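# Sort small circuit boards by length into two green bins

## Task

Place every small circuit board into one of the two green bins, grouped by length so that the long boards share one bin and the short boards share the other, and finish with the grippers no longer holding anything.

## Robot and tools

Robot: two 6-joint arms, left_arm and right_arm, each ending in a parallel two-finger gripper. In the shared scene frame the origin sits on the table surface midway between the arms, +z is up, +x reaches out across the table, and left_arm is mounted on the +y side. The names are labels only and do not tell you which side of a picture an arm appears on. Base poses: left_arm at (+0.041, +0.336, 0) m with quat_wxyz (+0.996, 0, 0, +0.089); right_arm at (-0.026, -0.301, 0) m with quat_wxyz (+0.998, 0, 0, -0.065). The fingers point along the gripper's +z axis and close along its y axis. The reported end_effector_position is the pinch point between the pads, roughly 1 cm short of the fingertips.

execute_actions takes "actions" (a list holding zero or one item) and an optional "pictures" boolean; pictures come by default. An empty list commands nothing and just returns the state. A motion item is {"rows": [...], "steps": n}, with 1 to 15 rows and steps from 1 to 15 (default 15). Each step lasts 1/30 s and uses one row; if rows run out, the final row is held. A wait item is {"steps": n} with n up to 300; it returns once n steps have elapsed since the previous result, and your reply time is part of that count. A refused call moves nothing.

Each row is one flat list of 14 numbers covering both arms, even if only one should move: left_arm waist, shoulder, elbow, wrist pitch, wrist yaw, wrist roll, opening, then the same seven for right_arm. The six joint values are absolute target angles in radians, in the same form Joint positions prints them, not offsets. Nominal ranges per arm: waist -2.618 to 3.054, shoulder 0.000 to 3.142, elbow 0.000 to 3.142, wrist pitch -1.571 to 1.571, wrist yaw -1.571 to 1.571, wrist roll -2.094 to 2.094. The true end of a joint may sit up to 0.036 rad either way from these. A target more than 0.036 rad outside a range, and farther out than the joint currently is, gets the call refused; a target past the real end is clipped there and a "joint sent to its limit" line appears (possibly referring to an earlier, still-running action). Missing that line does not prove there is room left. Opening is absolute on a scale from -1 (closed) to +1 (fully open).

Speed is capped: on every step each joint's target is held within a set distance of its measured angle (waist 0.202 rad, shoulder 0.258, elbow 0.238, wrist pitch 0.573, wrist yaw and roll 0.522), and if the targets would shift a gripper more than 70 mm from where it is measured, that arm's targets are pulled back proportionally. Distant goals therefore take several actions. Between calls the arms keep heading for the last row sent until everything has nearly stopped or a step is HELD; after that only a new action makes them move on or press harder. Fingers already in motion finish moving.

Results: a state line per arm (left_arm: ... | right_arm: ...) with end_effector_position in metres and end_effector_quat_wxyz in the scene frame; these can be somewhat wrong, more so at long reach. Joint positions and Joint velocities list each arm's six joints (rad, rad/s) then the pad gap (m, m/s; 0.094 m means fully open). grip_measured is the measured opening on the command scale. "joint command not followed" means a clearance check altered or blocked joint targets on some steps, while the rest of the row still applied. HELD flags steps on which your row was partly or fully not sent. MOTOR HOT warns at 75 °C; OVER-TEMPERATURE FAULT reports a stop: at 90 °C that arm halts for 10 s, and at 100 °C it loses hold and drops. Carrying loads, even while you think, builds heat.

Gripping: away from the extremes, fingers go to where grip_measured would equal your command. To hold something, command roughly 0.03 below the current grip_measured for a firm grasp, or less below it for a lighter one. Each gripper's reading may be off by about 1 mm of opening. Pad force tops out near 50 to 62 N, and parts thinner than about 2 mm are held more weakly. Brief outside tugs on held parts or pushes on loose ones can happen.

zoom_image: "camera" is one of cam_head_left, cam_head_right, cam_left_wrist, cam_right_wrist (all 504x504), and "region" is [x0, y0, x1, y1] in that image's pixels from the top-left, at most 504 by 504. It enlarges the latest picture. Calibration (pinhole plus radial distortion, K, T_world_to_cam) is given per camera; the head cameras sit near (-0.144, 0.116, 0.858) and (-0.165, -0.180, 0.874), and wrist camera poses follow their arm's joints. Expect errors of a few degrees and millimetres.

read_manual returns only licence text. finished_scene takes "scene", the current scene's number, ends it permanently and reports success.

Avoid: dropping or flinging boards, pushing anything off the table, arms colliding or pressing on each other, forceful contact with the table or bins, and leaving a board held at the end.

Each tool is called after "Request:" by a JSON object that holds its "op" and its "data".

## Session

Request:
{"op": "execute_actions", "data": {"actions": []}}

Scene clock: 0.00 s of 6800.00 s.
left_arm: end_effector_position=(+0.3296, +0.3537, +0.3623) grip_measured=+1.000 end_effector_quat_wxyz=(+0.445, -0.498, +0.640, -0.381) | right_arm: end_effector_position=(+0.3414, -0.0709, +0.3181) grip_measured=+1.000 end_effector_quat_wxyz=(-0.463, +0.714, -0.448, +0.274)
Joint positions: left_arm=[ 0.021  0.817  1.118 -0.629  0.234 -1.29   0.094] | right_arm=[ 0.735  1.346  1.293 -0.384  0.117 -1.49   0.094]
Joint velocities: left_arm=[-0.012 -0.012 -0.012  0.007 -0.037 -0.022  0.   ] | right_arm=[-0.002 -0.012  0.002 -0.051 -0.037 -0.007  0.   ]

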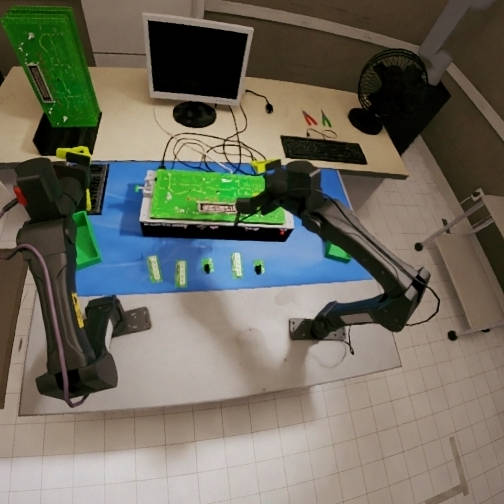

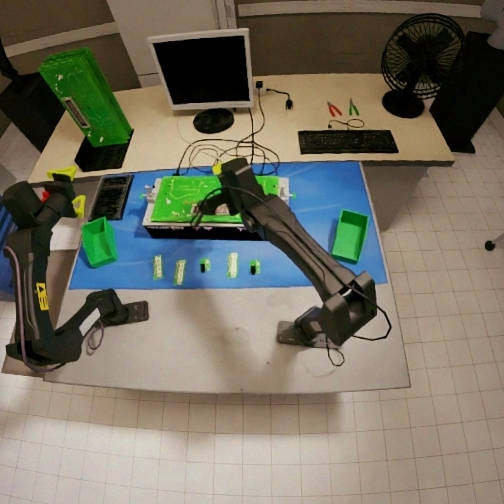

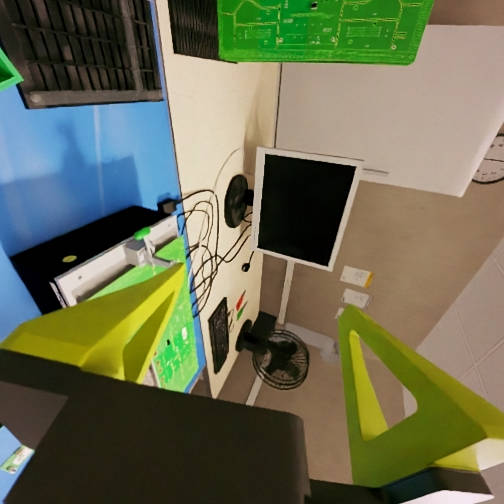

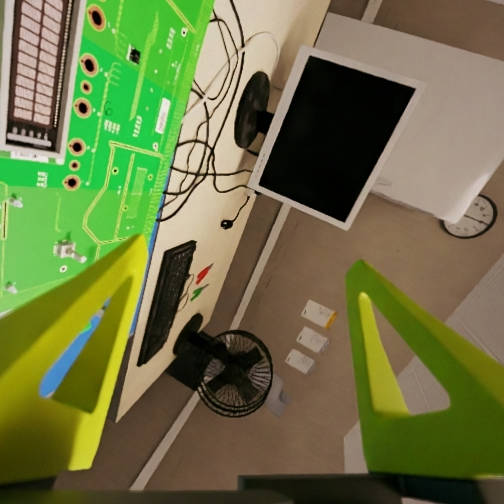

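Request:
{"op": "zoom_image", "data": {"camera": "cam_head_left", "region": [60, 200, 360, 300]}}

Request:
{"op": "zoom_image", "data": {"camera": "cam_head_right", "region": [70, 200, 380, 300]}}

Region (60, 200, 360, 300) of cam_head_left's 504x504 image, scaled by 1.680, with more detail than that image has.

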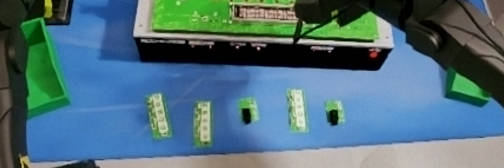

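Region (70, 200, 380, 300) of cam_head_right's 504x504 image, scaled by 1.626, with more detail than that image has; it fills the top 163 rows of this view, and the rest is white.

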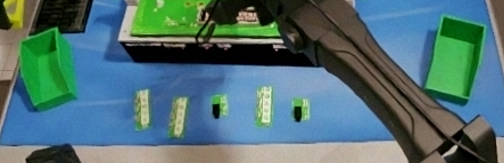

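Request:
{"op": "execute_actions", "data": {"actions": [{"rows":[[-0.626,1.282,0.951,-1.24,0,-0.448,0.2,0.808,1.6,1.354,-1.3,0,0.678,0.2]]}], "pictures": false}}

Request:
{"op": "execute_actions", "data": {"actions": [{"rows":[[-0.626,1.282,0.951,-1.24,0,-0.448,0.2,0.808,1.719,1.354,-1.206,0,0.678,0.2]]}], "pictures": false}}

Request:
{"op": "execute_actions", "data": {"actions": [{"steps":30}]}}

Scene clock: 6.20 s of 6800.00 s.
left_arm: end_effector_position=(+0.2558, +0.2430, +0.1028) grip_measured=+0.203 end_effector_quat_wxyz=(+0.051, -0.119, +0.990, -0.055) | right_arm: end_effector_position=(+0.2154, -0.1118, +0.1218) grip_measured=+0.202 end_effector_quat_wxyz=(+0.044, -0.506, +0.862, -0.002)
Joint positions: left_arm=[-0.557  1.295  0.959 -1.094  0.048 -0.621  0.057] | right_arm=[ 0.801  1.621  1.33  -1.193  0.017 -0.392  0.056]
Joint velocities: left_arm=[-1.673  0.369 -0.325 -0.857  0.022  1.092 -0.   ] | right_arm=[ 0.017 -0.007  0.002 -0.696 -0.037  2.747 -0.001]
Steps of this call (steps 1 to 90: nothing new was sent; then 2.70 s passed at rest; steps 91 to 105: all 15 steps of this action). Readings (joint positions):
91: left_arm=[0.010 0.824 1.116 -0.644 0.220 -1.266] | right_arm=[0.738 1.357 1.300 -0.411 0.113 -1.456]
92: left_arm=[-0.013 0.837 1.115 -0.667 0.204 -1.233] | right_arm=[0.744 1.378 1.315 -0.450 0.106 -1.409]
94: left_arm=[-0.063 0.884 1.100 -0.724 0.179 -1.166] | right_arm=[0.760 1.438 1.330 -0.533 0.089 -1.311]
98: left_arm=[-0.179 1.027 1.052 -0.852 0.129 -1.005] | right_arm=[0.786 1.565 1.330 -0.790 0.055 -1.056]
105: the state above

Scene clock: 6.70 s of 6800.00 s.
left_arm: end_effector_position=(+0.2194, +0.2484, +0.0963) grip_measured=+0.203 end_effector_quat_wxyz=(-0.006, -0.006, +1.000, -0.006) | right_arm: end_effector_position=(+0.2113, -0.1125, +0.0916) grip_measured=+0.202 end_effector_quat_wxyz=(-0.013, -0.033, +0.999, -0.013)
Joint positions: left_arm=[-0.629  1.301  0.948 -1.223  0.015 -0.462  0.057] | right_arm=[ 0.801  1.734  1.338 -1.211  0.006  0.605  0.056]
Joint velocities: left_arm=[-0.007  0.002  0.012 -0.022  0.007  0.022 -0.   ] | right_arm=[-0.022 -0.007 -0.002 -0.081 -0.081  0.52   0.001]
Steps of this call (steps 1 to 15: all 15 steps of this action). Readings (joint positions):
1: left_arm=[-0.602 1.302 0.951 -1.122 0.048 -0.586] | right_arm=[0.801 1.631 1.331 -1.210 0.015 -0.294]
2: left_arm=[-0.623 1.302 0.948 -1.148 0.047 -0.559] | right_arm=[0.801 1.648 1.336 -1.213 0.013 -0.196]
4: left_arm=[-0.629 1.301 0.948 -1.181 0.038 -0.521] | right_arm=[0.801 1.694 1.338 -1.211 0.011 -0.001]
8: left_arm=[-0.629 1.301 0.948 -1.210 0.023 -0.482] | right_arm=[0.801 1.734 1.338 -1.211 0.008 0.363]
15: the state above

Scene clock: 7.70 s of 6800.00 s.
left_arm: end_effector_position=(+0.2189, +0.2491, +0.0963) grip_measured=+0.203 end_effector_quat_wxyz=(-0.007, -0.003, +1.000, -0.004) | right_arm: end_effector_position=(+0.2111, -0.1123, +0.0916) grip_measured=+0.202 end_effector_quat_wxyz=(-0.013, -0.001, +1.000, -0.013)
Joint positions: left_arm=[-0.629  1.301  0.948 -1.226  0.013 -0.456  0.057] | right_arm=[ 0.801  1.734  1.338 -1.211  0.004  0.668  0.056]
Joint velocities: left_arm=[-0.002  0.002 -0.012  0.022  0.051  0.081 -0.   ] | right_arm=[-0.002 -0.012 -0.002 -0.037 -0.037 -0.066 -0.   ]
Steps of this call (steps 1 to 30: the robot went on to your last target). Readings (joint positions):
1: left_arm=[-0.629 1.301 0.948 -1.224 0.014 -0.460] | right_arm=[0.801 1.734 1.338 -1.211 0.005 0.618]
2: left_arm=[-0.629 1.301 0.948 -1.224 0.014 -0.459] | right_arm=[0.801 1.734 1.338 -1.211 0.005 0.628]
4: left_arm=[-0.629 1.301 0.948 -1.225 0.014 -0.458] | right_arm=[0.801 1.734 1.338 -1.211 0.005 0.643]
8: left_arm=[-0.629 1.301 0.948 -1.226 0.013 -0.457] | right_arm=[0.801 1.734 1.338 -1.211 0.005 0.658]
30: the state above
All arms were judged still, so your last target was given up. Only a new action makes them travel on or press farther. Fingers that are still opening or closing keep moving.
camera_calibration (this result's frames):
cam_left_wrist: T_world_to_cam=[[0.256655, -0.964605, -0.060546, 0.198035], [-0.786992, -0.244939, 0.566258, 0.204909], [-0.561045, -0.0976835, -0.822001, 0.354374], [0, 0, 0, 1]] pos_world=[0.309255, 0.275832, 0.187255]
cam_right_wrist: T_world_to_cam=[[0.179505, -0.983053, 0.0372134, -0.153041], [-0.632501, -0.0863564, 0.76973, 0.0618558], [-0.753472, -0.161708, -0.637284, 0.301524], [0, 0, 0, 1]] pos_world=[0.293786, -0.0963472, 0.150239]

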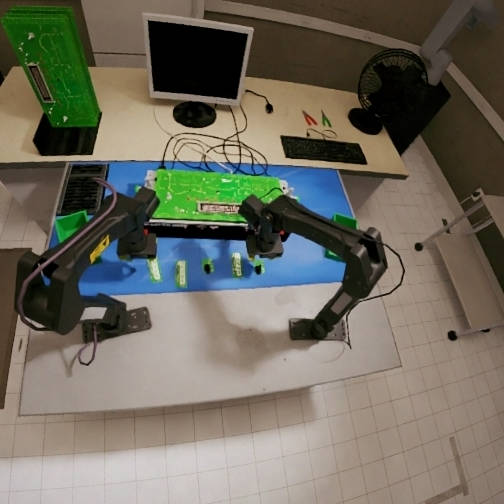

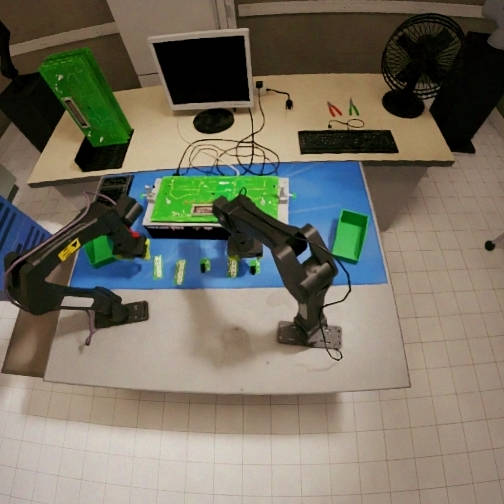

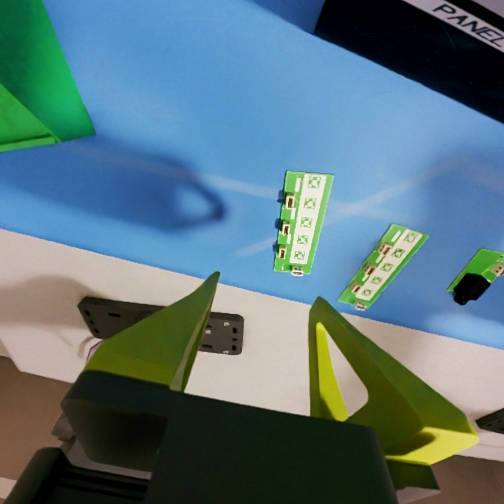

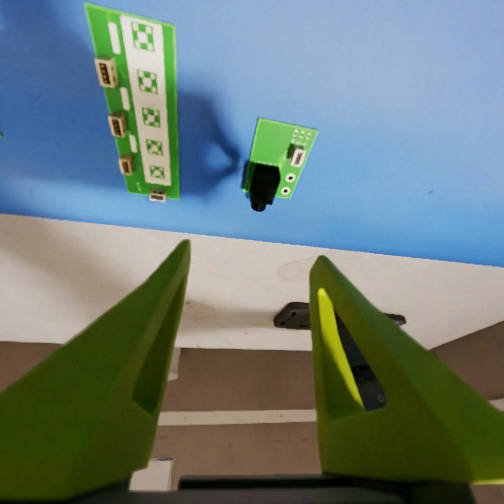

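Request:
{"op": "execute_actions", "data": {"actions": [{"rows":[[-0.756,1.33,0.94,-1.18,0,-0.8,0.2,0.745,1.70,1.30,-1.17,0,0.612,0.2],[-0.756,1.33,0.94,-1.18,0,-0.8,0.2,0.745,1.70,1.30,-1.17,0,0.612,0.2],[-0.756,1.33,0.94,-1.18,0,-0.8,0.2,0.745,1.70,1.30,-1.17,0,0.612,0.2],[-0.756,1.33,0.94,-1.18,0,-0.8,0.2,0.745,1.70,1.30,-1.17,0,0.612,0.2],[-0.756,1.33,0.94,-1.18,0,-0.8,0.2,0.745,1.70,1.30,-1.17,0,0.612,0.2],[-0.756,1.37,0.86,-1.05,0,-0.8,0.2,0.745,1.715,1.21,-1.05,0,0.612,0.2],[-0.756,1.37,0.86,-1.05,0,-0.8,0.2,0.745,1.715,1.21,-1.05,0,0.612,0.2],[-0.756,1.37,0.86,-1.05,0,-0.8,0.2,0.745,1.715,1.21,-1.05,0,0.612,0.2],[-0.756,1.37,0.86,-1.05,0,-0.8,0.2,0.745,1.715,1.21,-1.05,0,0.612,0.2],[-0.756,1.415,0.775,-0.915,0,-0.8,0.2,0.745,1.73,1.11,-0.92,0,0.612,0.2]]}], "pictures": false}}

Request:
{"op": "execute_actions", "data": {"actions": [{"steps":20}]}}

Scene clock: 11.50 s of 6800.00 s.
left_arm: end_effector_position=(+0.2078, +0.2276, +0.0346) grip_measured=+0.203 end_effector_quat_wxyz=(-0.023, -0.103, +0.994, +0.012) | right_arm: end_effector_position=(+0.2103, -0.1309, +0.0435) grip_measured=+0.202 end_effector_quat_wxyz=(-0.006, -0.000, +1.000, -0.007)
Joint positions: left_arm=[-0.753  1.416  0.782 -0.989  0.01  -0.78   0.057] | right_arm=[ 0.753  1.72   1.124 -0.993  0.005  0.623  0.056]
Joint velocities: left_arm=[ 0.002  0.061 -0.105  0.315 -0.007 -0.066 -0.   ] | right_arm=[-0.002  0.247 -0.266  0.374 -0.037 -0.007 -0.001]
Steps of this call (steps 1 to 90: nothing new was sent; then 0.30 s passed at rest; steps 91 to 105: all 15 steps of this action). Readings (joint positions):
91: left_arm=[-0.646 1.303 0.948 -1.224 0.005 -0.505] | right_arm=[0.796 1.732 1.333 -1.205 0.002 0.661]
92: left_arm=[-0.683 1.307 0.948 -1.219 0.003 -0.564] | right_arm=[0.786 1.729 1.324 -1.198 -0.001 0.653]
94: left_arm=[-0.740 1.317 0.948 -1.209 0.009 -0.645] | right_arm=[0.761 1.726 1.310 -1.196 -0.001 0.642]
98: left_arm=[-0.753 1.339 0.905 -1.137 0.011 -0.732] | right_arm=[0.748 1.721 1.245 -1.131 -0.000 0.630]
105: the state above

Scene clock: 12.17 s of 6800.00 s.
left_arm: end_effector_position=(+0.2192, +0.2202, +0.0338) grip_measured=+0.203 end_effector_quat_wxyz=(-0.002, -0.108, +0.994, -0.005) | right_arm: end_effector_position=(+0.2121, -0.1282, +0.0357) grip_measured=+0.202 end_effector_quat_wxyz=(-0.005, -0.001, +1.000, -0.003)
Joint positions: left_arm=[-0.753  1.416  0.78  -0.932  0.01  -0.792  0.057] | right_arm=[ 0.753  1.735  1.109 -0.956 -0.001  0.622  0.056]
Joint velocities: left_arm=[-0.007  0.002 -0.002 -0.037  0.037  0.022 -0.   ] | right_arm=[-0.007  0.002 -0.002  0.007 -0.022  0.037  0.002]
Steps of this call (steps 1 to 20: the robot went on to your last target). Readings (joint positions):
1: left_arm=[-0.753 1.416 0.780 -0.981 0.010 -0.782] | right_arm=[0.753 1.727 1.117 -0.984 0.005 0.622]
2: left_arm=[-0.753 1.416 0.780 -0.972 0.010 -0.784] | right_arm=[0.753 1.732 1.112 -0.976 0.005 0.622]
4: left_arm=[-0.753 1.416 0.780 -0.956 0.010 -0.787] | right_arm=[0.753 1.735 1.109 -0.965 0.005 0.622]
8: left_arm=[-0.753 1.416 0.780 -0.940 0.010 -0.790] | right_arm=[0.753 1.735 1.109 -0.957 0.001 0.622]
20: the state above
camera_calibration (this result's frames):
cam_left_wrist: T_world_to_cam=[[0.454413, -0.888975, -0.0568584, 0.106175], [-0.722328, -0.405078, 0.560494, 0.254695], [-0.521297, -0.213625, -0.826204, 0.317376], [0, 0, 0, 1]] pos_world=[0.301173, 0.265358, 0.1255]
cam_right_wrist: T_world_to_cam=[[0.177774, -0.983868, 0.0199864, -0.165883], [-0.645179, -0.101193, 0.7573, 0.105365], [-0.743061, -0.147523, -0.652761, 0.264241], [0, 0, 0, 1]] pos_world=[0.293816, -0.113563, 0.096009]

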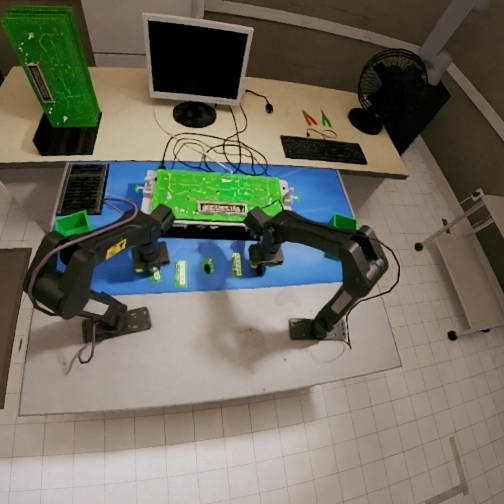

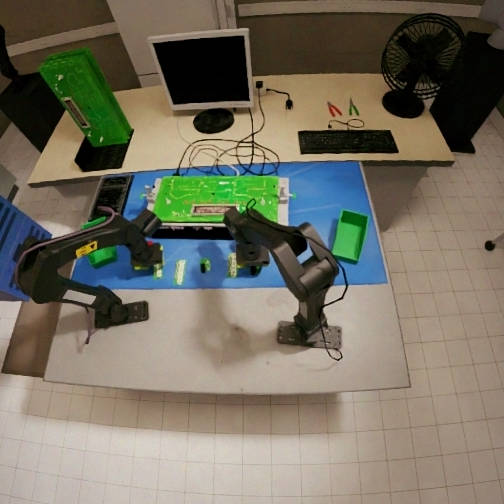

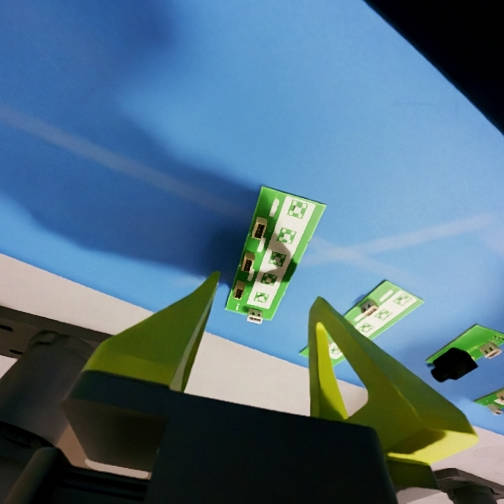

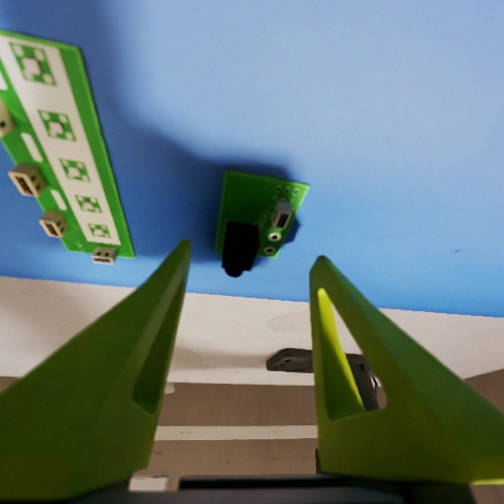

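Request:
{"op": "execute_actions", "data": {"actions": [{"rows":[[-0.756,1.44,0.75,-0.86,0,-0.8,0.2,0.766,1.70,1.06,-0.93,0,0.636,0.2],[-0.756,1.44,0.75,-0.86,0,-0.8,0.2,0.766,1.70,1.06,-0.93,0,0.636,0.2],[-0.756,1.44,0.75,-0.86,0,-0.8,0.2,0.766,1.70,1.06,-0.93,0,0.636,0.2],[-0.756,1.44,0.75,-0.86,0,-0.8,0.2,0.766,1.70,1.06,-0.93,0,0.636,0.2],[-0.756,1.44,0.75,-0.86,0,-0.8,0.2,0.766,1.70,1.06,-0.93,0,0.636,0.2],[-0.756,1.46,0.72,-0.82,0,-0.8,0.2,0.766,1.715,0.986,-0.83,0,0.636,0.2]]}], "pictures": false}}

Request:
{"op": "execute_actions", "data": {"actions": [{"steps":15}]}}

Scene clock: 15.10 s of 6800.00 s.
left_arm: end_effector_position=(+0.2211, +0.2190, +0.0166) grip_measured=+0.203 end_effector_quat_wxyz=(+0.000, -0.109, +0.994, -0.007) | right_arm: end_effector_position=(+0.1997, -0.1356, +0.0172) grip_measured=+0.201 end_effector_quat_wxyz=(-0.006, -0.000, +1.000, -0.003)
Joint positions: left_arm=[-0.753  1.451  0.735 -0.845  0.01  -0.793  0.057] | right_arm=[ 0.758  1.716  1.006 -0.874 -0.001  0.627  0.056]
Joint velocities: left_arm=[ 0.007 -0.002 -0.002  0.081 -0.051 -0.037 -0.001] | right_arm=[ 0.007  0.002  0.012 -0.051  0.022  0.007 -0.001]
Steps of this call (steps 1 to 15: the robot went on to your last target; steps 16 to 73: nothing new was sent; steps 74 to 88: all 15 steps of this action). Readings (joint positions):
74: left_arm=[-0.753 1.417 0.779 -0.926 0.010 -0.792] | right_arm=[0.754 1.733 1.103 -0.951 -0.001 0.622]
75: left_arm=[-0.753 1.419 0.776 -0.916 0.010 -0.792] | right_arm=[0.754 1.729 1.092 -0.945 -0.001 0.623]
77: left_arm=[-0.753 1.426 0.771 -0.900 0.010 -0.792] | right_arm=[0.756 1.724 1.072 -0.944 -0.001 0.624]
81: left_arm=[-0.753 1.440 0.751 -0.864 0.010 -0.792] | right_arm=[0.757 1.722 1.016 -0.893 -0.001 0.625]
88: the state above

Scene clock: 15.60 s of 6800.00 s.
left_arm: end_effector_position=(+0.2228, +0.2179, +0.0167) grip_measured=+0.203 end_effector_quat_wxyz=(+0.004, -0.109, +0.994, -0.010) | right_arm: end_effector_position=(+0.1997, -0.1356, +0.0172) grip_measured=+0.201 end_effector_quat_wxyz=(-0.006, -0.000, +1.000, -0.003)
Joint positions: left_arm=[-0.753  1.451  0.735 -0.837  0.01  -0.793  0.057] | right_arm=[ 0.758  1.716  1.006 -0.874 -0.001  0.627  0.056]
Joint velocities: left_arm=[-0.002 -0.022 -0.007 -0.066  0.066 -0.037  0.001] | right_arm=[-0.012  0.002  0.007 -0.022  0.051 -0.081  0.   ]
Steps of this call (steps 1 to 15: the robot went on to your last target). Readings (joint positions):
1: left_arm=[-0.753 1.451 0.735 -0.843 0.010 -0.793] | right_arm=[0.758 1.716 1.006 -0.874 -0.001 0.627]
2: left_arm=[-0.753 1.451 0.735 -0.841 0.010 -0.793] | right_arm=[0.758 1.716 1.006 -0.874 -0.001 0.627]
4: left_arm=[-0.753 1.451 0.735 -0.839 0.010 -0.793] | right_arm=[0.758 1.716 1.006 -0.874 -0.001 0.627]
8: left_arm=[-0.753 1.451 0.735 -0.837 0.010 -0.793] | right_arm=[0.758 1.716 1.006 -0.874 -0.001 0.627]
15: the state above
All arms were judged still, so your last target was given up. Only a new action makes them travel on or press farther. Fingers that are still opening or closing keep moving.
camera_calibration (this result's frames):
cam_left_wrist: T_world_to_cam=[[0.455706, -0.889026, -0.0443208, 0.101021], [-0.728801, -0.401237, 0.554849, 0.266668], [-0.511059, -0.220547, -0.83077, 0.303864], [0, 0, 0, 1]] pos_world=[0.303604, 0.263824, 0.108958]
cam_right_wrist: T_world_to_cam=[[0.17668, -0.984047, 0.020876, -0.17034], [-0.644149, -0.0995642, 0.758392, 0.110602], [-0.744215, -0.14744, -0.651464, 0.242125], [0, 0, 0, 1]] pos_world=[0.281533, -0.120911, 0.0774116]

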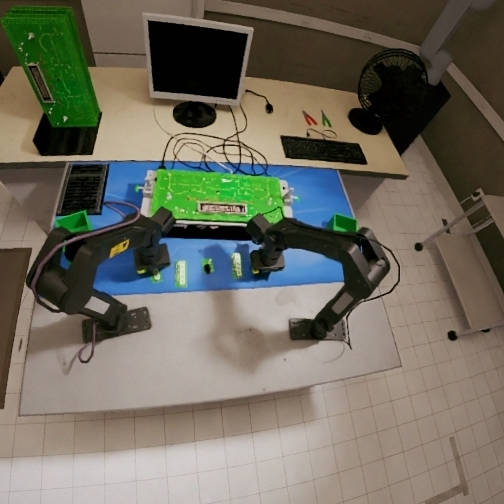

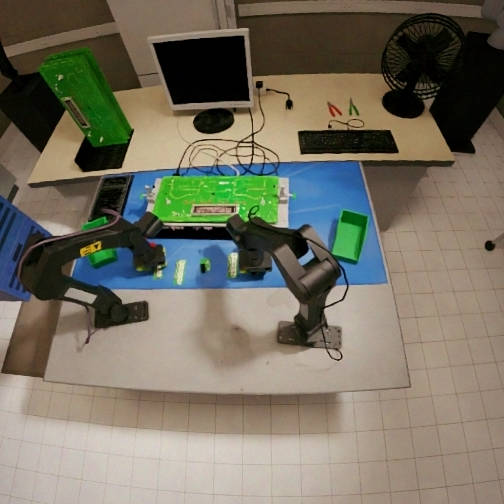

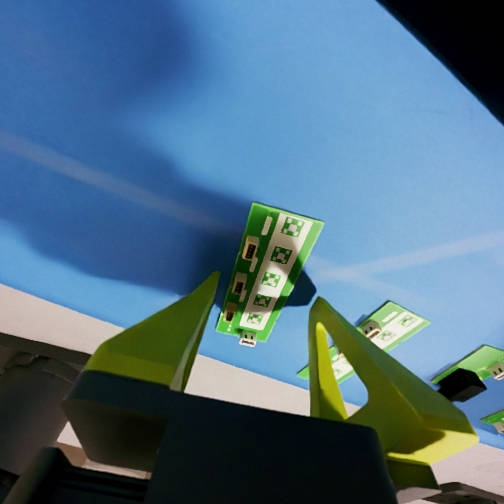

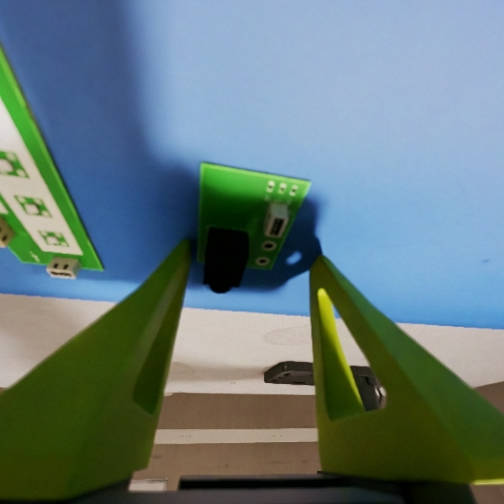

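Request:
{"op": "execute_actions", "data": {"actions": [{"rows":[[-0.745,1.465,0.69,-0.81,0,-0.8,0.2,0.766,1.715,0.995,-0.86,0,0.636,-0.5]]}]}}

Scene clock: 16.63 s of 6800.00 s.
left_arm: end_effector_position=(+0.2198, +0.2199, +0.0125) grip_measured=+0.203 end_effector_quat_wxyz=(+0.001, -0.110, +0.994, -0.008) | right_arm: end_effector_position=(+0.2007, -0.1299, +0.0185) grip_measured=-0.497 end_effector_quat_wxyz=(-0.003, -0.002, +1.000, +0.008)
Joint positions: left_arm=[-0.752  1.451  0.716 -0.824  0.011 -0.794  0.056] | right_arm=[ 0.762  1.712  1.007 -0.86  -0.016  0.627  0.024]
Joint velocities: left_arm=[-0.012  0.002  0.007  0.081 -0.125  0.066 -0.   ] | right_arm=[-0.017 -0.007 -0.002 -0.037 -0.022 -0.037 -0.   ]
Steps of this call (steps 1 to 16: nothing new was sent; steps 17 to 31: all 15 steps of this action). Readings (joint positions):
17: left_arm=[-0.753 1.451 0.732 -0.833 0.010 -0.793] | right_arm=[0.758 1.716 1.006 -0.872 -0.005 0.627]
18: left_arm=[-0.753 1.451 0.727 -0.828 0.010 -0.793] | right_arm=[0.759 1.716 1.006 -0.868 -0.009 0.627]
20: left_arm=[-0.753 1.451 0.716 -0.825 0.011 -0.794] | right_arm=[0.762 1.712 1.007 -0.861 -0.017 0.627]
24: left_arm=[-0.752 1.451 0.716 -0.824 0.011 -0.794] | right_arm=[0.762 1.712 1.007 -0.860 -0.016 0.627]
31: the state above
camera_calibration (this result's frames):
cam_left_wrist: T_world_to_cam=[[0.457161, -0.888028, -0.0490871, 0.10354], [-0.725237, -0.404166, 0.557388, 0.267464], [-0.514815, -0.219216, -0.8288, 0.299817], [0, 0, 0, 1]] pos_world=[0.300991, 0.26577, 0.104489]
cam_right_wrist: T_world_to_cam=[[0.181067, -0.98347, -0.000992861, -0.165369], [-0.648272, -0.120113, 0.751875, 0.109089], [-0.739566, -0.135496, -0.659305, 0.245265], [0, 0, 0, 1]] pos_world=[0.282052, -0.1163, 0.0795183]

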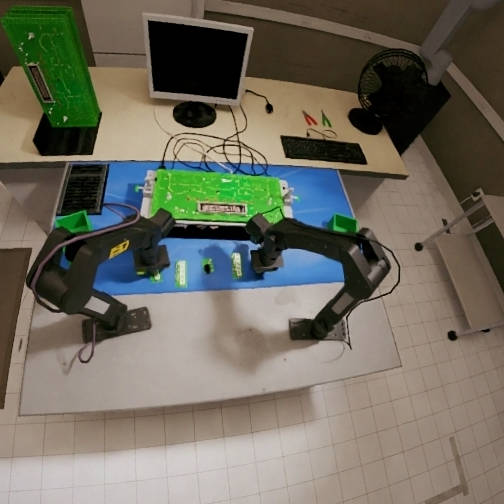

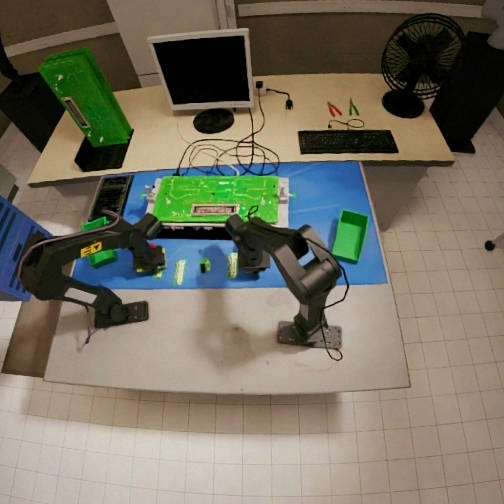

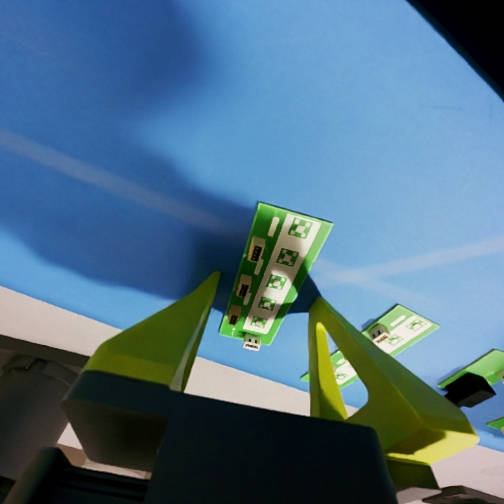

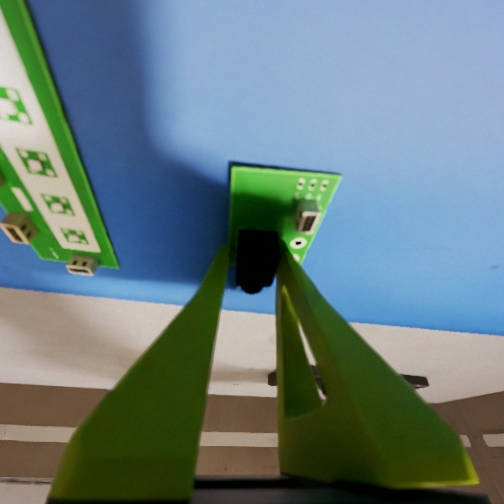

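Finger rode over the board; grip the jack instead. Close left slowly.

Request:
{"op": "execute_actions", "data": {"actions": [{"rows":[[-0.745,1.465,0.69,-0.81,0,-0.8,0.1,0.766,1.712,1.01,-0.86,0,0.636,-0.6],[-0.745,1.465,0.69,-0.81,0,-0.8,0.0,0.766,1.712,1.01,-0.86,0,0.636,-0.65],[-0.745,1.465,0.69,-0.81,0,-0.8,-0.05,0.766,1.712,1.01,-0.86,0,0.636,-0.7],[-0.745,1.465,0.69,-0.81,0,-0.8,-0.1,0.766,1.712,1.01,-0.86,0,0.636,-0.75],[-0.745,1.465,0.69,-0.81,0,-0.8,-0.15,0.766,1.712,1.01,-0.86,0,0.636,-0.8],[-0.745,1.465,0.69,-0.81,0,-0.8,-0.2,0.766,1.712,1.01,-0.86,0,0.636,-0.8],[-0.745,1.465,0.69,-0.81,0,-0.8,-0.25,0.766,1.712,1.01,-0.86,0,0.636,-0.8],[-0.745,1.465,0.69,-0.81,0,-0.8,-0.3,0.766,1.712,1.01,-0.86,0,0.636,-0.8],[-0.745,1.465,0.69,-0.81,0,-0.8,-0.35,0.766,1.712,1.01,-0.86,0,0.636,-0.8],[-0.745,1.465,0.69,-0.81,0,-0.8,-0.4,0.766,1.712,1.01,-0.86,0,0.636,-0.8]]}]}}

Scene clock: 18.67 s of 6800.00 s.
left_arm: end_effector_position=(+0.2200, +0.2197, +0.0125) grip_measured=-0.350 end_effector_quat_wxyz=(+0.001, -0.110, +0.994, -0.009) | right_arm: end_effector_position=(+0.2011, -0.1306, +0.0185) grip_measured=-0.714 end_effector_quat_wxyz=(-0.001, -0.002, +1.000, +0.006)
Joint positions: left_arm=[-0.752  1.451  0.716 -0.823  0.012 -0.794  0.031] | right_arm=[ 0.762  1.712  1.007 -0.86  -0.012  0.627  0.013]
Joint velocities: left_arm=[ 0.002 -0.007 -0.022 -0.066  0.051 -0.081 -0.   ] | right_arm=[ 0.002  0.007 -0.012  0.051  0.022 -0.007  0.   ]
Steps of this call (steps 1 to 15: the robot went on to your last target; steps 16 to 46: nothing new was sent; steps 47 to 61: all 15 steps of this action). Readings (joint positions):
47: left_arm=[-0.752 1.451 0.716 -0.823 0.012 -0.794] | right_arm=[0.762 1.712 1.007 -0.860 -0.017 0.627]
48: left_arm=[-0.752 1.451 0.716 -0.823 0.012 -0.794] | right_arm=[0.762 1.712 1.007 -0.860 -0.017 0.627]
50: left_arm=[-0.752 1.451 0.716 -0.823 0.012 -0.794] | right_arm=[0.762 1.712 1.007 -0.860 -0.013 0.627]
54: left_arm=[-0.752 1.451 0.716 -0.823 0.012 -0.794] | right_arm=[0.762 1.712 1.007 -0.860 -0.012 0.627]
61: the state above
camera_calibration (this result's frames):
cam_left_wrist: T_world_to_cam=[[0.457517, -0.88792, -0.0477177, 0.103106], [-0.725389, -0.403731, 0.557506, 0.267409], [-0.514285, -0.220455, -0.828801, 0.300002], [0, 0, 0, 1]] pos_world=[0.301089, 0.265648, 0.10448]
cam_right_wrist: T_world_to_cam=[[0.181038, -0.983471, 0.00312891, -0.166174], [-0.650307, -0.117321, 0.750557, 0.11013], [-0.737784, -0.137915, -0.660798, 0.244878], [0, 0, 0, 1]] pos_world=[0.282369, -0.116735, 0.0796761]

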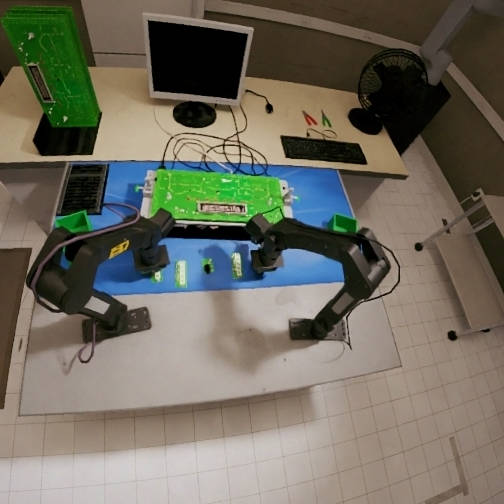

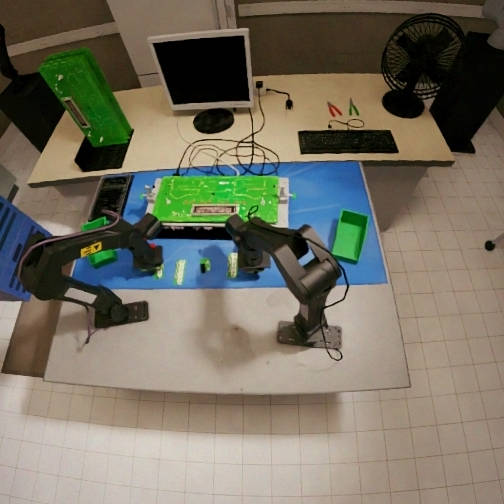

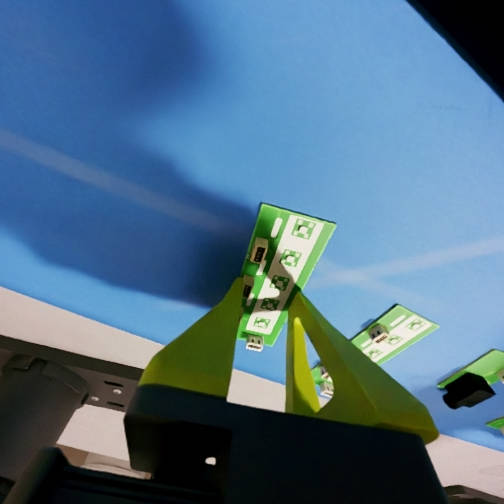

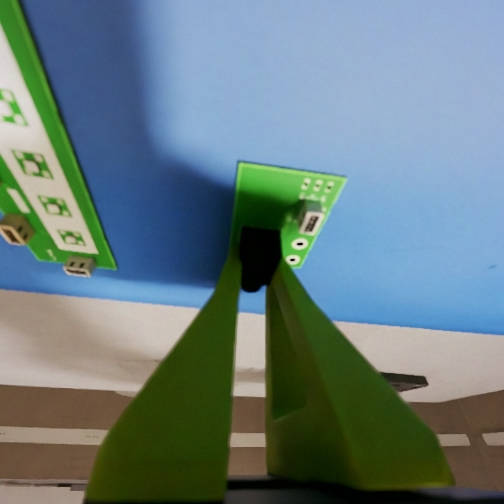

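Request:
{"op": "execute_actions", "data": {"actions": [{"rows":[[-0.75,1.44,0.76,-0.88,0,-0.8,-0.4,0.766,1.70,1.05,-0.91,0,0.636,-0.8],[-0.75,1.44,0.76,-0.88,0,-0.8,-0.4,0.766,1.70,1.05,-0.91,0,0.636,-0.8],[-0.75,1.42,0.82,-0.96,0,-0.8,-0.4,0.766,1.68,1.10,-0.98,0,0.636,-0.8],[-0.75,1.42,0.82,-0.96,0,-0.8,-0.4,0.766,1.68,1.10,-0.98,0,0.636,-0.8],[-0.75,1.40,0.88,-1.04,0,-0.8,-0.4,0.766,1.66,1.15,-1.05,0,0.636,-0.8],[-0.75,1.40,0.88,-1.04,0,-0.8,-0.4,0.766,1.66,1.15,-1.05,0,0.636,-0.8],[-0.75,1.38,0.94,-1.12,0,-0.8,-0.4,0.766,1.645,1.20,-1.12,0,0.636,-0.8],[-0.75,1.38,0.94,-1.12,0,-0.8,-0.4,0.766,1.645,1.20,-1.12,0,0.636,-0.8],[-0.75,1.36,1.0,-1.2,0,-0.8,-0.4,0.766,1.63,1.25,-1.19,0,0.636,-0.8],[-0.75,1.36,1.0,-1.2,0,-0.8,-0.4,0.766,1.63,1.25,-1.19,0,0.636,-0.8],[-0.75,1.345,1.06,-1.28,0,-0.8,-0.4,0.766,1.615,1.30,-1.26,0,0.636,-0.8],[-0.75,1.345,1.06,-1.28,0,-0.8,-0.4,0.766,1.615,1.30,-1.26,0,0.636,-0.8],[-0.75,1.333,1.107,-1.345,0,-0.8,-0.4,0.766,1.60,1.345,-1.316,0,0.636,-0.8]]}], "pictures": false}}

Request:
{"op": "execute_actions", "data": {"actions": [{"rows":[[-0.2,1.5,1.3,-1.35,0,-0.3,-0.4,0.2,1.75,1.56,-1.37,0,0.15,-0.8]]}], "pictures": false}}

Request:
{"op": "execute_actions", "data": {"actions": [{"rows":[[0.334,1.72,1.495,-1.329,0,0.2,-0.4,-0.336,1.965,1.815,-1.40,0,-0.35,-0.8]]}], "pictures": false}}

Request:
{"op": "execute_actions", "data": {"actions": [{"steps":15}]}}

Scene clock: 22.77 s of 6800.00 s.
left_arm: end_effector_position=(+0.2379, +0.2081, +0.1195) grip_measured=-0.350 end_effector_quat_wxyz=(+0.028, -0.110, +0.993, -0.031) | right_arm: end_effector_position=(+0.2146, -0.1213, +0.1158) grip_measured=-0.714 end_effector_quat_wxyz=(+0.021, -0.003, +1.000, +0.021)
Joint positions: left_arm=[-0.752  1.352  1.075 -1.212  0.012 -0.794  0.031] | right_arm=[ 0.762  1.625  1.312 -1.199 -0.009  0.627  0.013]
Joint velocities: left_arm=[-0.002 -0.222  0.442 -0.711 -0.007 -0.022  0.   ] | right_arm=[-0.007 -0.256  0.398 -0.608 -0.007  0.007  0.   ]
Steps of this call (steps 1 to 15: the robot went on to your last target; steps 16 to 90: nothing new was sent; then 0.60 s passed at rest; steps 91 to 105: all 15 steps of this action). Readings (joint positions):
91: left_arm=[-0.752 1.451 0.719 -0.827 0.012 -0.794] | right_arm=[0.762 1.712 1.010 -0.865 -0.012 0.627]
92: left_arm=[-0.752 1.451 0.723 -0.835 0.012 -0.794] | right_arm=[0.762 1.712 1.014 -0.872 -0.011 0.627]
94: left_arm=[-0.752 1.450 0.752 -0.879 0.012 -0.794] | right_arm=[0.762 1.711 1.040 -0.908 -0.010 0.627]
98: left_arm=[-0.752 1.422 0.869 -0.992 0.012 -0.794] | right_arm=[0.762 1.689 1.139 -1.005 -0.010 0.627]
105: the state above

Scene clock: 23.27 s of 6800.00 s.
left_arm: end_effector_position=(+0.3012, +0.3339, +0.1386) grip_measured=-0.350 end_effector_quat_wxyz=(+0.011, -0.156, +0.988, -0.002) | right_arm: end_effector_position=(+0.2989, -0.2826, +0.1380) grip_measured=-0.714 end_effector_quat_wxyz=(+0.011, +0.061, +0.998, -0.001)
Joint positions: left_arm=[-0.193  1.505  1.284 -1.328 -0.001 -0.326  0.031] | right_arm=[ 0.185  1.753  1.545 -1.34   0.004  0.178  0.013]
Joint velocities: left_arm=[-0.042 -0.007 -0.012 -0.066 -0.037  0.11   0.   ] | right_arm=[ 0.149 -0.007  0.002 -0.095  0.037 -0.168 -0.   ]
Steps of this call (steps 1 to 15: all 15 steps of this action). Readings (joint positions):
1: left_arm=[-0.727 1.365 1.113 -1.257 0.024 -0.723] | right_arm=[0.742 1.637 1.354 -1.247 -0.019 0.560]
2: left_arm=[-0.668 1.403 1.176 -1.299 0.030 -0.639] | right_arm=[0.696 1.670 1.424 -1.295 -0.027 0.481]
4: left_arm=[-0.528 1.469 1.264 -1.292 0.027 -0.517] | right_arm=[0.569 1.726 1.521 -1.294 -0.027 0.364]
8: left_arm=[-0.253 1.505 1.284 -1.293 0.013 -0.393] | right_arm=[0.300 1.752 1.545 -1.299 -0.040 0.239]
15: the state above

Scene clock: 23.77 s of 6800.00 s.
left_arm: end_effector_position=(+0.3112, +0.4959, +0.1237) grip_measured=-0.350 end_effector_quat_wxyz=(-0.006, -0.176, +0.984, +0.003) | right_arm: end_effector_position=(+0.3049, -0.4836, +0.1209) grip_measured=-0.714 end_effector_quat_wxyz=(-0.006, +0.093, +0.996, -0.007)
Joint positions: left_arm=[ 0.346  1.739  1.472 -1.314 -0.009  0.17   0.031] | right_arm=[-0.369  1.99   1.788 -1.374  0.017 -0.313  0.013]
Joint velocities: left_arm=[-0.183 -0.007 -0.002  0.007  0.022  0.11  -0.001] | right_arm=[ 0.256  0.007  0.002 -0.11  -0.037 -0.212  0.001]
Steps of this call (steps 1 to 15: all 15 steps of this action). Readings (joint positions):
1: left_arm=[-0.173 1.528 1.310 -1.352 0.010 -0.259] | right_arm=[0.173 1.777 1.578 -1.372 -0.006 0.114]
2: left_arm=[-0.128 1.574 1.365 -1.375 0.019 -0.177] | right_arm=[0.142 1.822 1.643 -1.401 -0.016 0.040]
4: left_arm=[-0.007 1.665 1.449 -1.343 0.021 -0.047] | right_arm=[0.045 1.907 1.742 -1.384 -0.018 -0.078]
8: left_arm=[0.264 1.739 1.472 -1.305 0.012 0.095] | right_arm=[-0.194 1.983 1.782 -1.363 -0.015 -0.221]
15: the state above

Scene clock: 24.27 s of 6800.00 s.
left_arm: end_effector_position=(+0.3124, +0.4921, +0.1237) grip_measured=-0.350 end_effector_quat_wxyz=(-0.007, -0.161, +0.987, -0.000) | right_arm: end_effector_position=(+0.3097, -0.4705, +0.1210) grip_measured=-0.714 end_effector_quat_wxyz=(-0.007, +0.064, +0.998, -0.000)
Joint positions: left_arm=[ 0.337  1.739  1.472 -1.317 -0.004  0.192  0.031] | right_arm=[-0.337  1.99   1.788 -1.382  0.006 -0.339  0.013]
Joint velocities: left_arm=[-0.012 -0.007  0.007 -0.022 -0.051  0.037 -0.   ] | right_arm=[-0.002 -0.012  0.002 -0.007 -0.081 -0.037 -0.001]
Steps of this call (steps 1 to 15: the robot went on to your last target). Readings (joint positions):
1: left_arm=[0.341 1.739 1.472 -1.315 -0.007 0.175] | right_arm=[-0.360 1.990 1.788 -1.375 0.015 -0.319]
2: left_arm=[0.338 1.739 1.472 -1.315 -0.006 0.179] | right_arm=[-0.351 1.990 1.788 -1.377 0.013 -0.323]
4: left_arm=[0.337 1.739 1.472 -1.316 -0.004 0.184] | right_arm=[-0.340 1.990 1.788 -1.379 0.009 -0.329]
8: left_arm=[0.337 1.739 1.472 -1.317 -0.004 0.189] | right_arm=[-0.337 1.990 1.788 -1.381 0.006 -0.336]
15: the state above
camera_calibration (this result's frames):
cam_left_wrist: T_world_to_cam=[[0.545119, -0.83543, -0.0700099, 0.257646], [-0.668622, -0.483612, 0.564858, 0.403115], [-0.505758, -0.261105, -0.822213, 0.516262], [0, 0, 0, 1]] pos_world=[0.390187, 0.544995, 0.214812]
cam_right_wrist: T_world_to_cam=[[0.0487403, -0.998692, 0.0154457, -0.48811], [-0.649655, -0.0199522, 0.759968, 0.108403], [-0.758665, -0.0470754, -0.649777, 0.393686], [0, 0, 0, 1]] pos_world=[0.392891, -0.466776, 0.180964]

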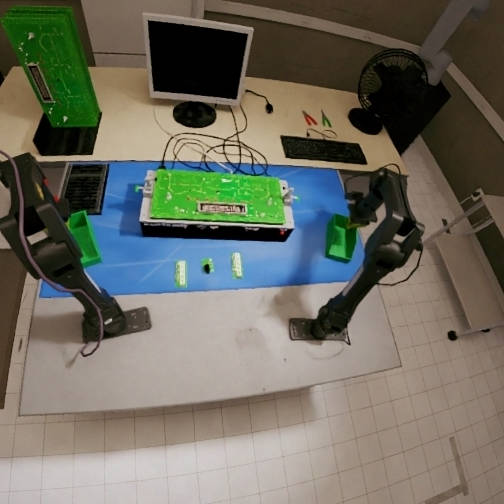

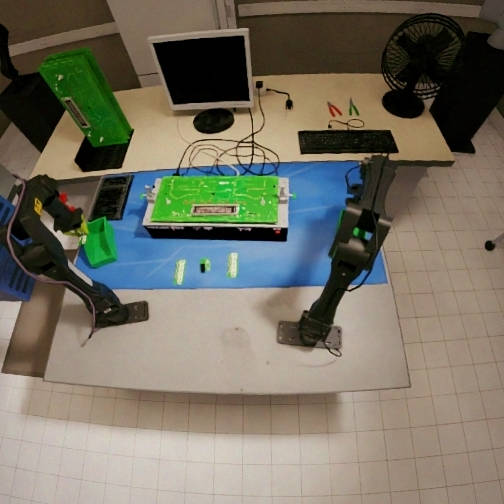

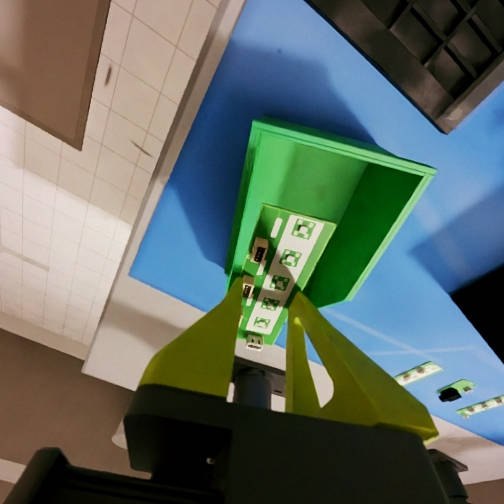

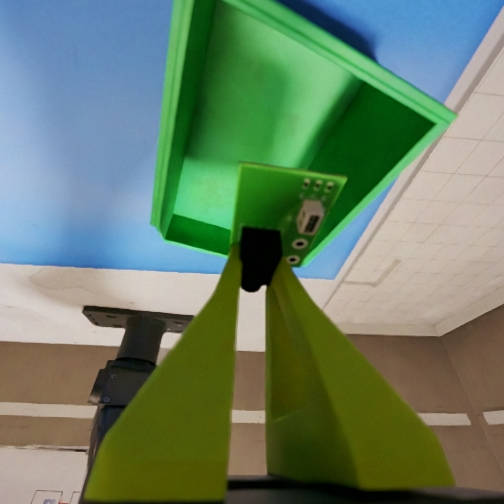

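Request:
{"op": "execute_actions", "data": {"actions": [{"rows":[[0.246,1.72,1.45,-1.30,0,0,-0.4,-0.336,1.98,1.73,-1.31,0,-0.25,-0.8],[0.246,1.72,1.45,-1.30,0,0,-0.4,-0.336,1.98,1.73,-1.31,0,-0.25,-0.8],[0.246,1.72,1.45,-1.30,0,0,-0.4,-0.336,1.98,1.73,-1.31,0,-0.25,-0.8],[0.246,1.72,1.45,-1.30,0,0,-0.4,-0.336,1.98,1.73,-1.31,0,-0.25,-0.8],[0.246,1.72,1.38,-1.22,0,0,-0.4,-0.336,1.98,1.67,-1.24,0,-0.25,-0.8],[0.246,1.72,1.38,-1.22,0,0,-0.4,-0.336,1.98,1.67,-1.24,0,-0.25,-0.8],[0.246,1.72,1.38,-1.22,0,0,-0.4,-0.336,1.98,1.67,-1.24,0,-0.25,-0.8],[0.246,1.73,1.3,-1.13,0,0,-0.4,-0.336,1.98,1.62,-1.19,0,-0.25,-0.8],[0.246,1.73,1.3,-1.13,0,0,-0.4,-0.336,1.98,1.62,-1.19,0,-0.25,-0.8],[0.246,1.73,1.3,-1.13,0,0,-0.4,-0.336,1.98,1.62,-1.19,0,-0.25,-0.8],[0.246,1.735,1.215,-1.04,0,0,-0.4,-0.336,1.985,1.57,-1.14,0,-0.25,-0.8]]}], "pictures": false}}

Request:
{"op": "execute_actions", "data": {"actions": [{"steps":12}]}}

Scene clock: 27.23 s of 6800.00 s.
left_arm: end_effector_position=(+0.3059, +0.4552, +0.0623) grip_measured=-0.350 end_effector_quat_wxyz=(-0.033, -0.201, +0.979, -0.008) | right_arm: end_effector_position=(+0.2989, -0.4649, +0.0650) grip_measured=-0.714 end_effector_quat_wxyz=(-0.025, +0.102, +0.994, +0.006)
Joint positions: left_arm=[ 0.241  1.74   1.224 -1.123  0.002  0.015  0.031] | right_arm=[-0.337  1.995  1.571 -1.197  0.006 -0.263  0.013]
Joint velocities: left_arm=[-0.002  0.046 -0.217  0.198 -0.037 -0.066 -0.   ] | right_arm=[ 0.002  0.032 -0.12   0.168  0.022 -0.007  0.   ]
Steps of this call (steps 1 to 15: the robot went on to your last target; steps 16 to 74: nothing new was sent; steps 75 to 89: all 15 steps of this action). Readings (joint positions):
75: left_arm=[0.328 1.739 1.472 -1.317 -0.008 0.165] | right_arm=[-0.337 1.989 1.780 -1.373 0.006 -0.328]
76: left_arm=[0.311 1.739 1.472 -1.317 -0.010 0.132] | right_arm=[-0.337 1.988 1.767 -1.361 0.006 -0.315]
78: left_arm=[0.267 1.739 1.472 -1.317 -0.007 0.087] | right_arm=[-0.337 1.988 1.742 -1.349 0.006 -0.295]
82: left_arm=[0.240 1.730 1.397 -1.255 0.002 0.042] | right_arm=[-0.337 1.989 1.671 -1.290 0.006 -0.274]
89: the state above

Scene clock: 27.63 s of 6800.00 s.
left_arm: end_effector_position=(+0.3174, +0.4603, +0.0604) grip_measured=-0.350 end_effector_quat_wxyz=(-0.008, -0.204, +0.979, -0.003) | right_arm: end_effector_position=(+0.3063, -0.4687, +0.0639) grip_measured=-0.714 end_effector_quat_wxyz=(-0.009, +0.104, +0.995, +0.000)
Joint positions: left_arm=[ 0.241  1.741  1.219 -1.066  0.002  0.008  0.031] | right_arm=[-0.337  1.996  1.569 -1.161  0.006 -0.26   0.013]
Joint velocities: left_arm=[-0.037  0.007  0.007  0.037  0.022 -0.022  0.001] | right_arm=[-0.002  0.002 -0.002  0.037 -0.037  0.066 -0.001]
Steps of this call (steps 1 to 12: the robot went on to your last target). Readings (joint positions):
1: left_arm=[0.241 1.741 1.219 -1.115 0.002 0.013] | right_arm=[-0.337 1.996 1.569 -1.192 0.006 -0.262]
2: left_arm=[0.241 1.741 1.219 -1.107 0.002 0.012] | right_arm=[-0.337 1.996 1.569 -1.186 0.006 -0.262]
4: left_arm=[0.241 1.741 1.219 -1.089 0.002 0.011] | right_arm=[-0.337 1.996 1.569 -1.175 0.006 -0.261]
8: left_arm=[0.241 1.741 1.219 -1.071 0.002 0.009] | right_arm=[-0.337 1.996 1.569 -1.165 0.006 -0.260]
12: the state above
camera_calibration (this result's frames):
cam_left_wrist: T_world_to_cam=[[0.615952, -0.784921, -0.0671018, 0.178005], [-0.623569, -0.537837, 0.567356, 0.437353], [-0.481419, -0.307621, -0.820734, 0.472017], [0, 0, 0, 1]] pos_world=[0.390316, 0.520147, 0.15121]
cam_right_wrist: T_world_to_cam=[[-0.0301379, -0.999439, 0.0146331, -0.461402], [-0.646704, 0.0306598, 0.762124, 0.17226], [-0.762145, 0.0135055, -0.647265, 0.383399], [0, 0, 0, 1]] pos_world=[0.389702, -0.471603, 0.123629]

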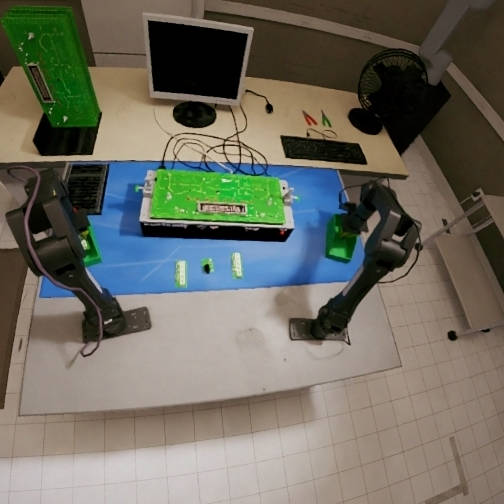

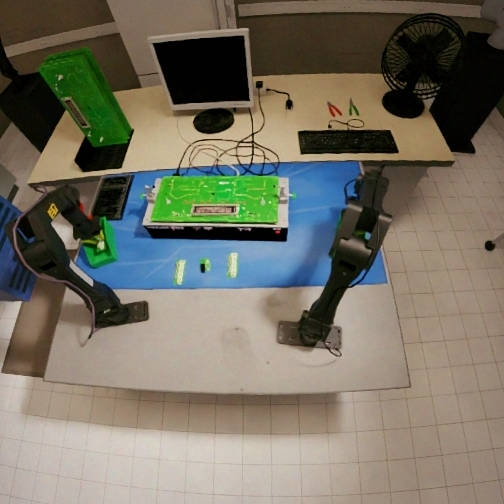

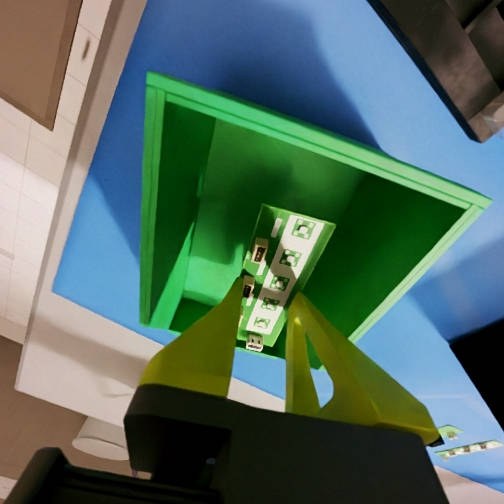

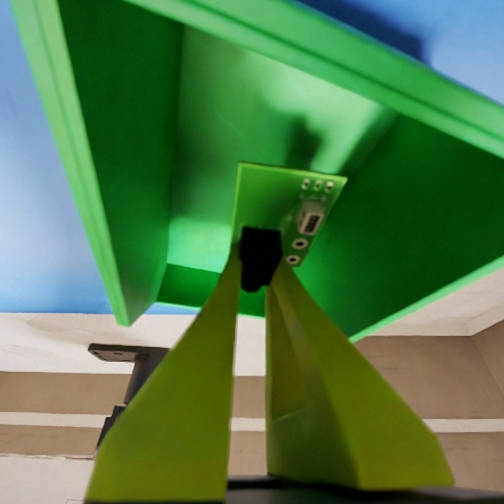

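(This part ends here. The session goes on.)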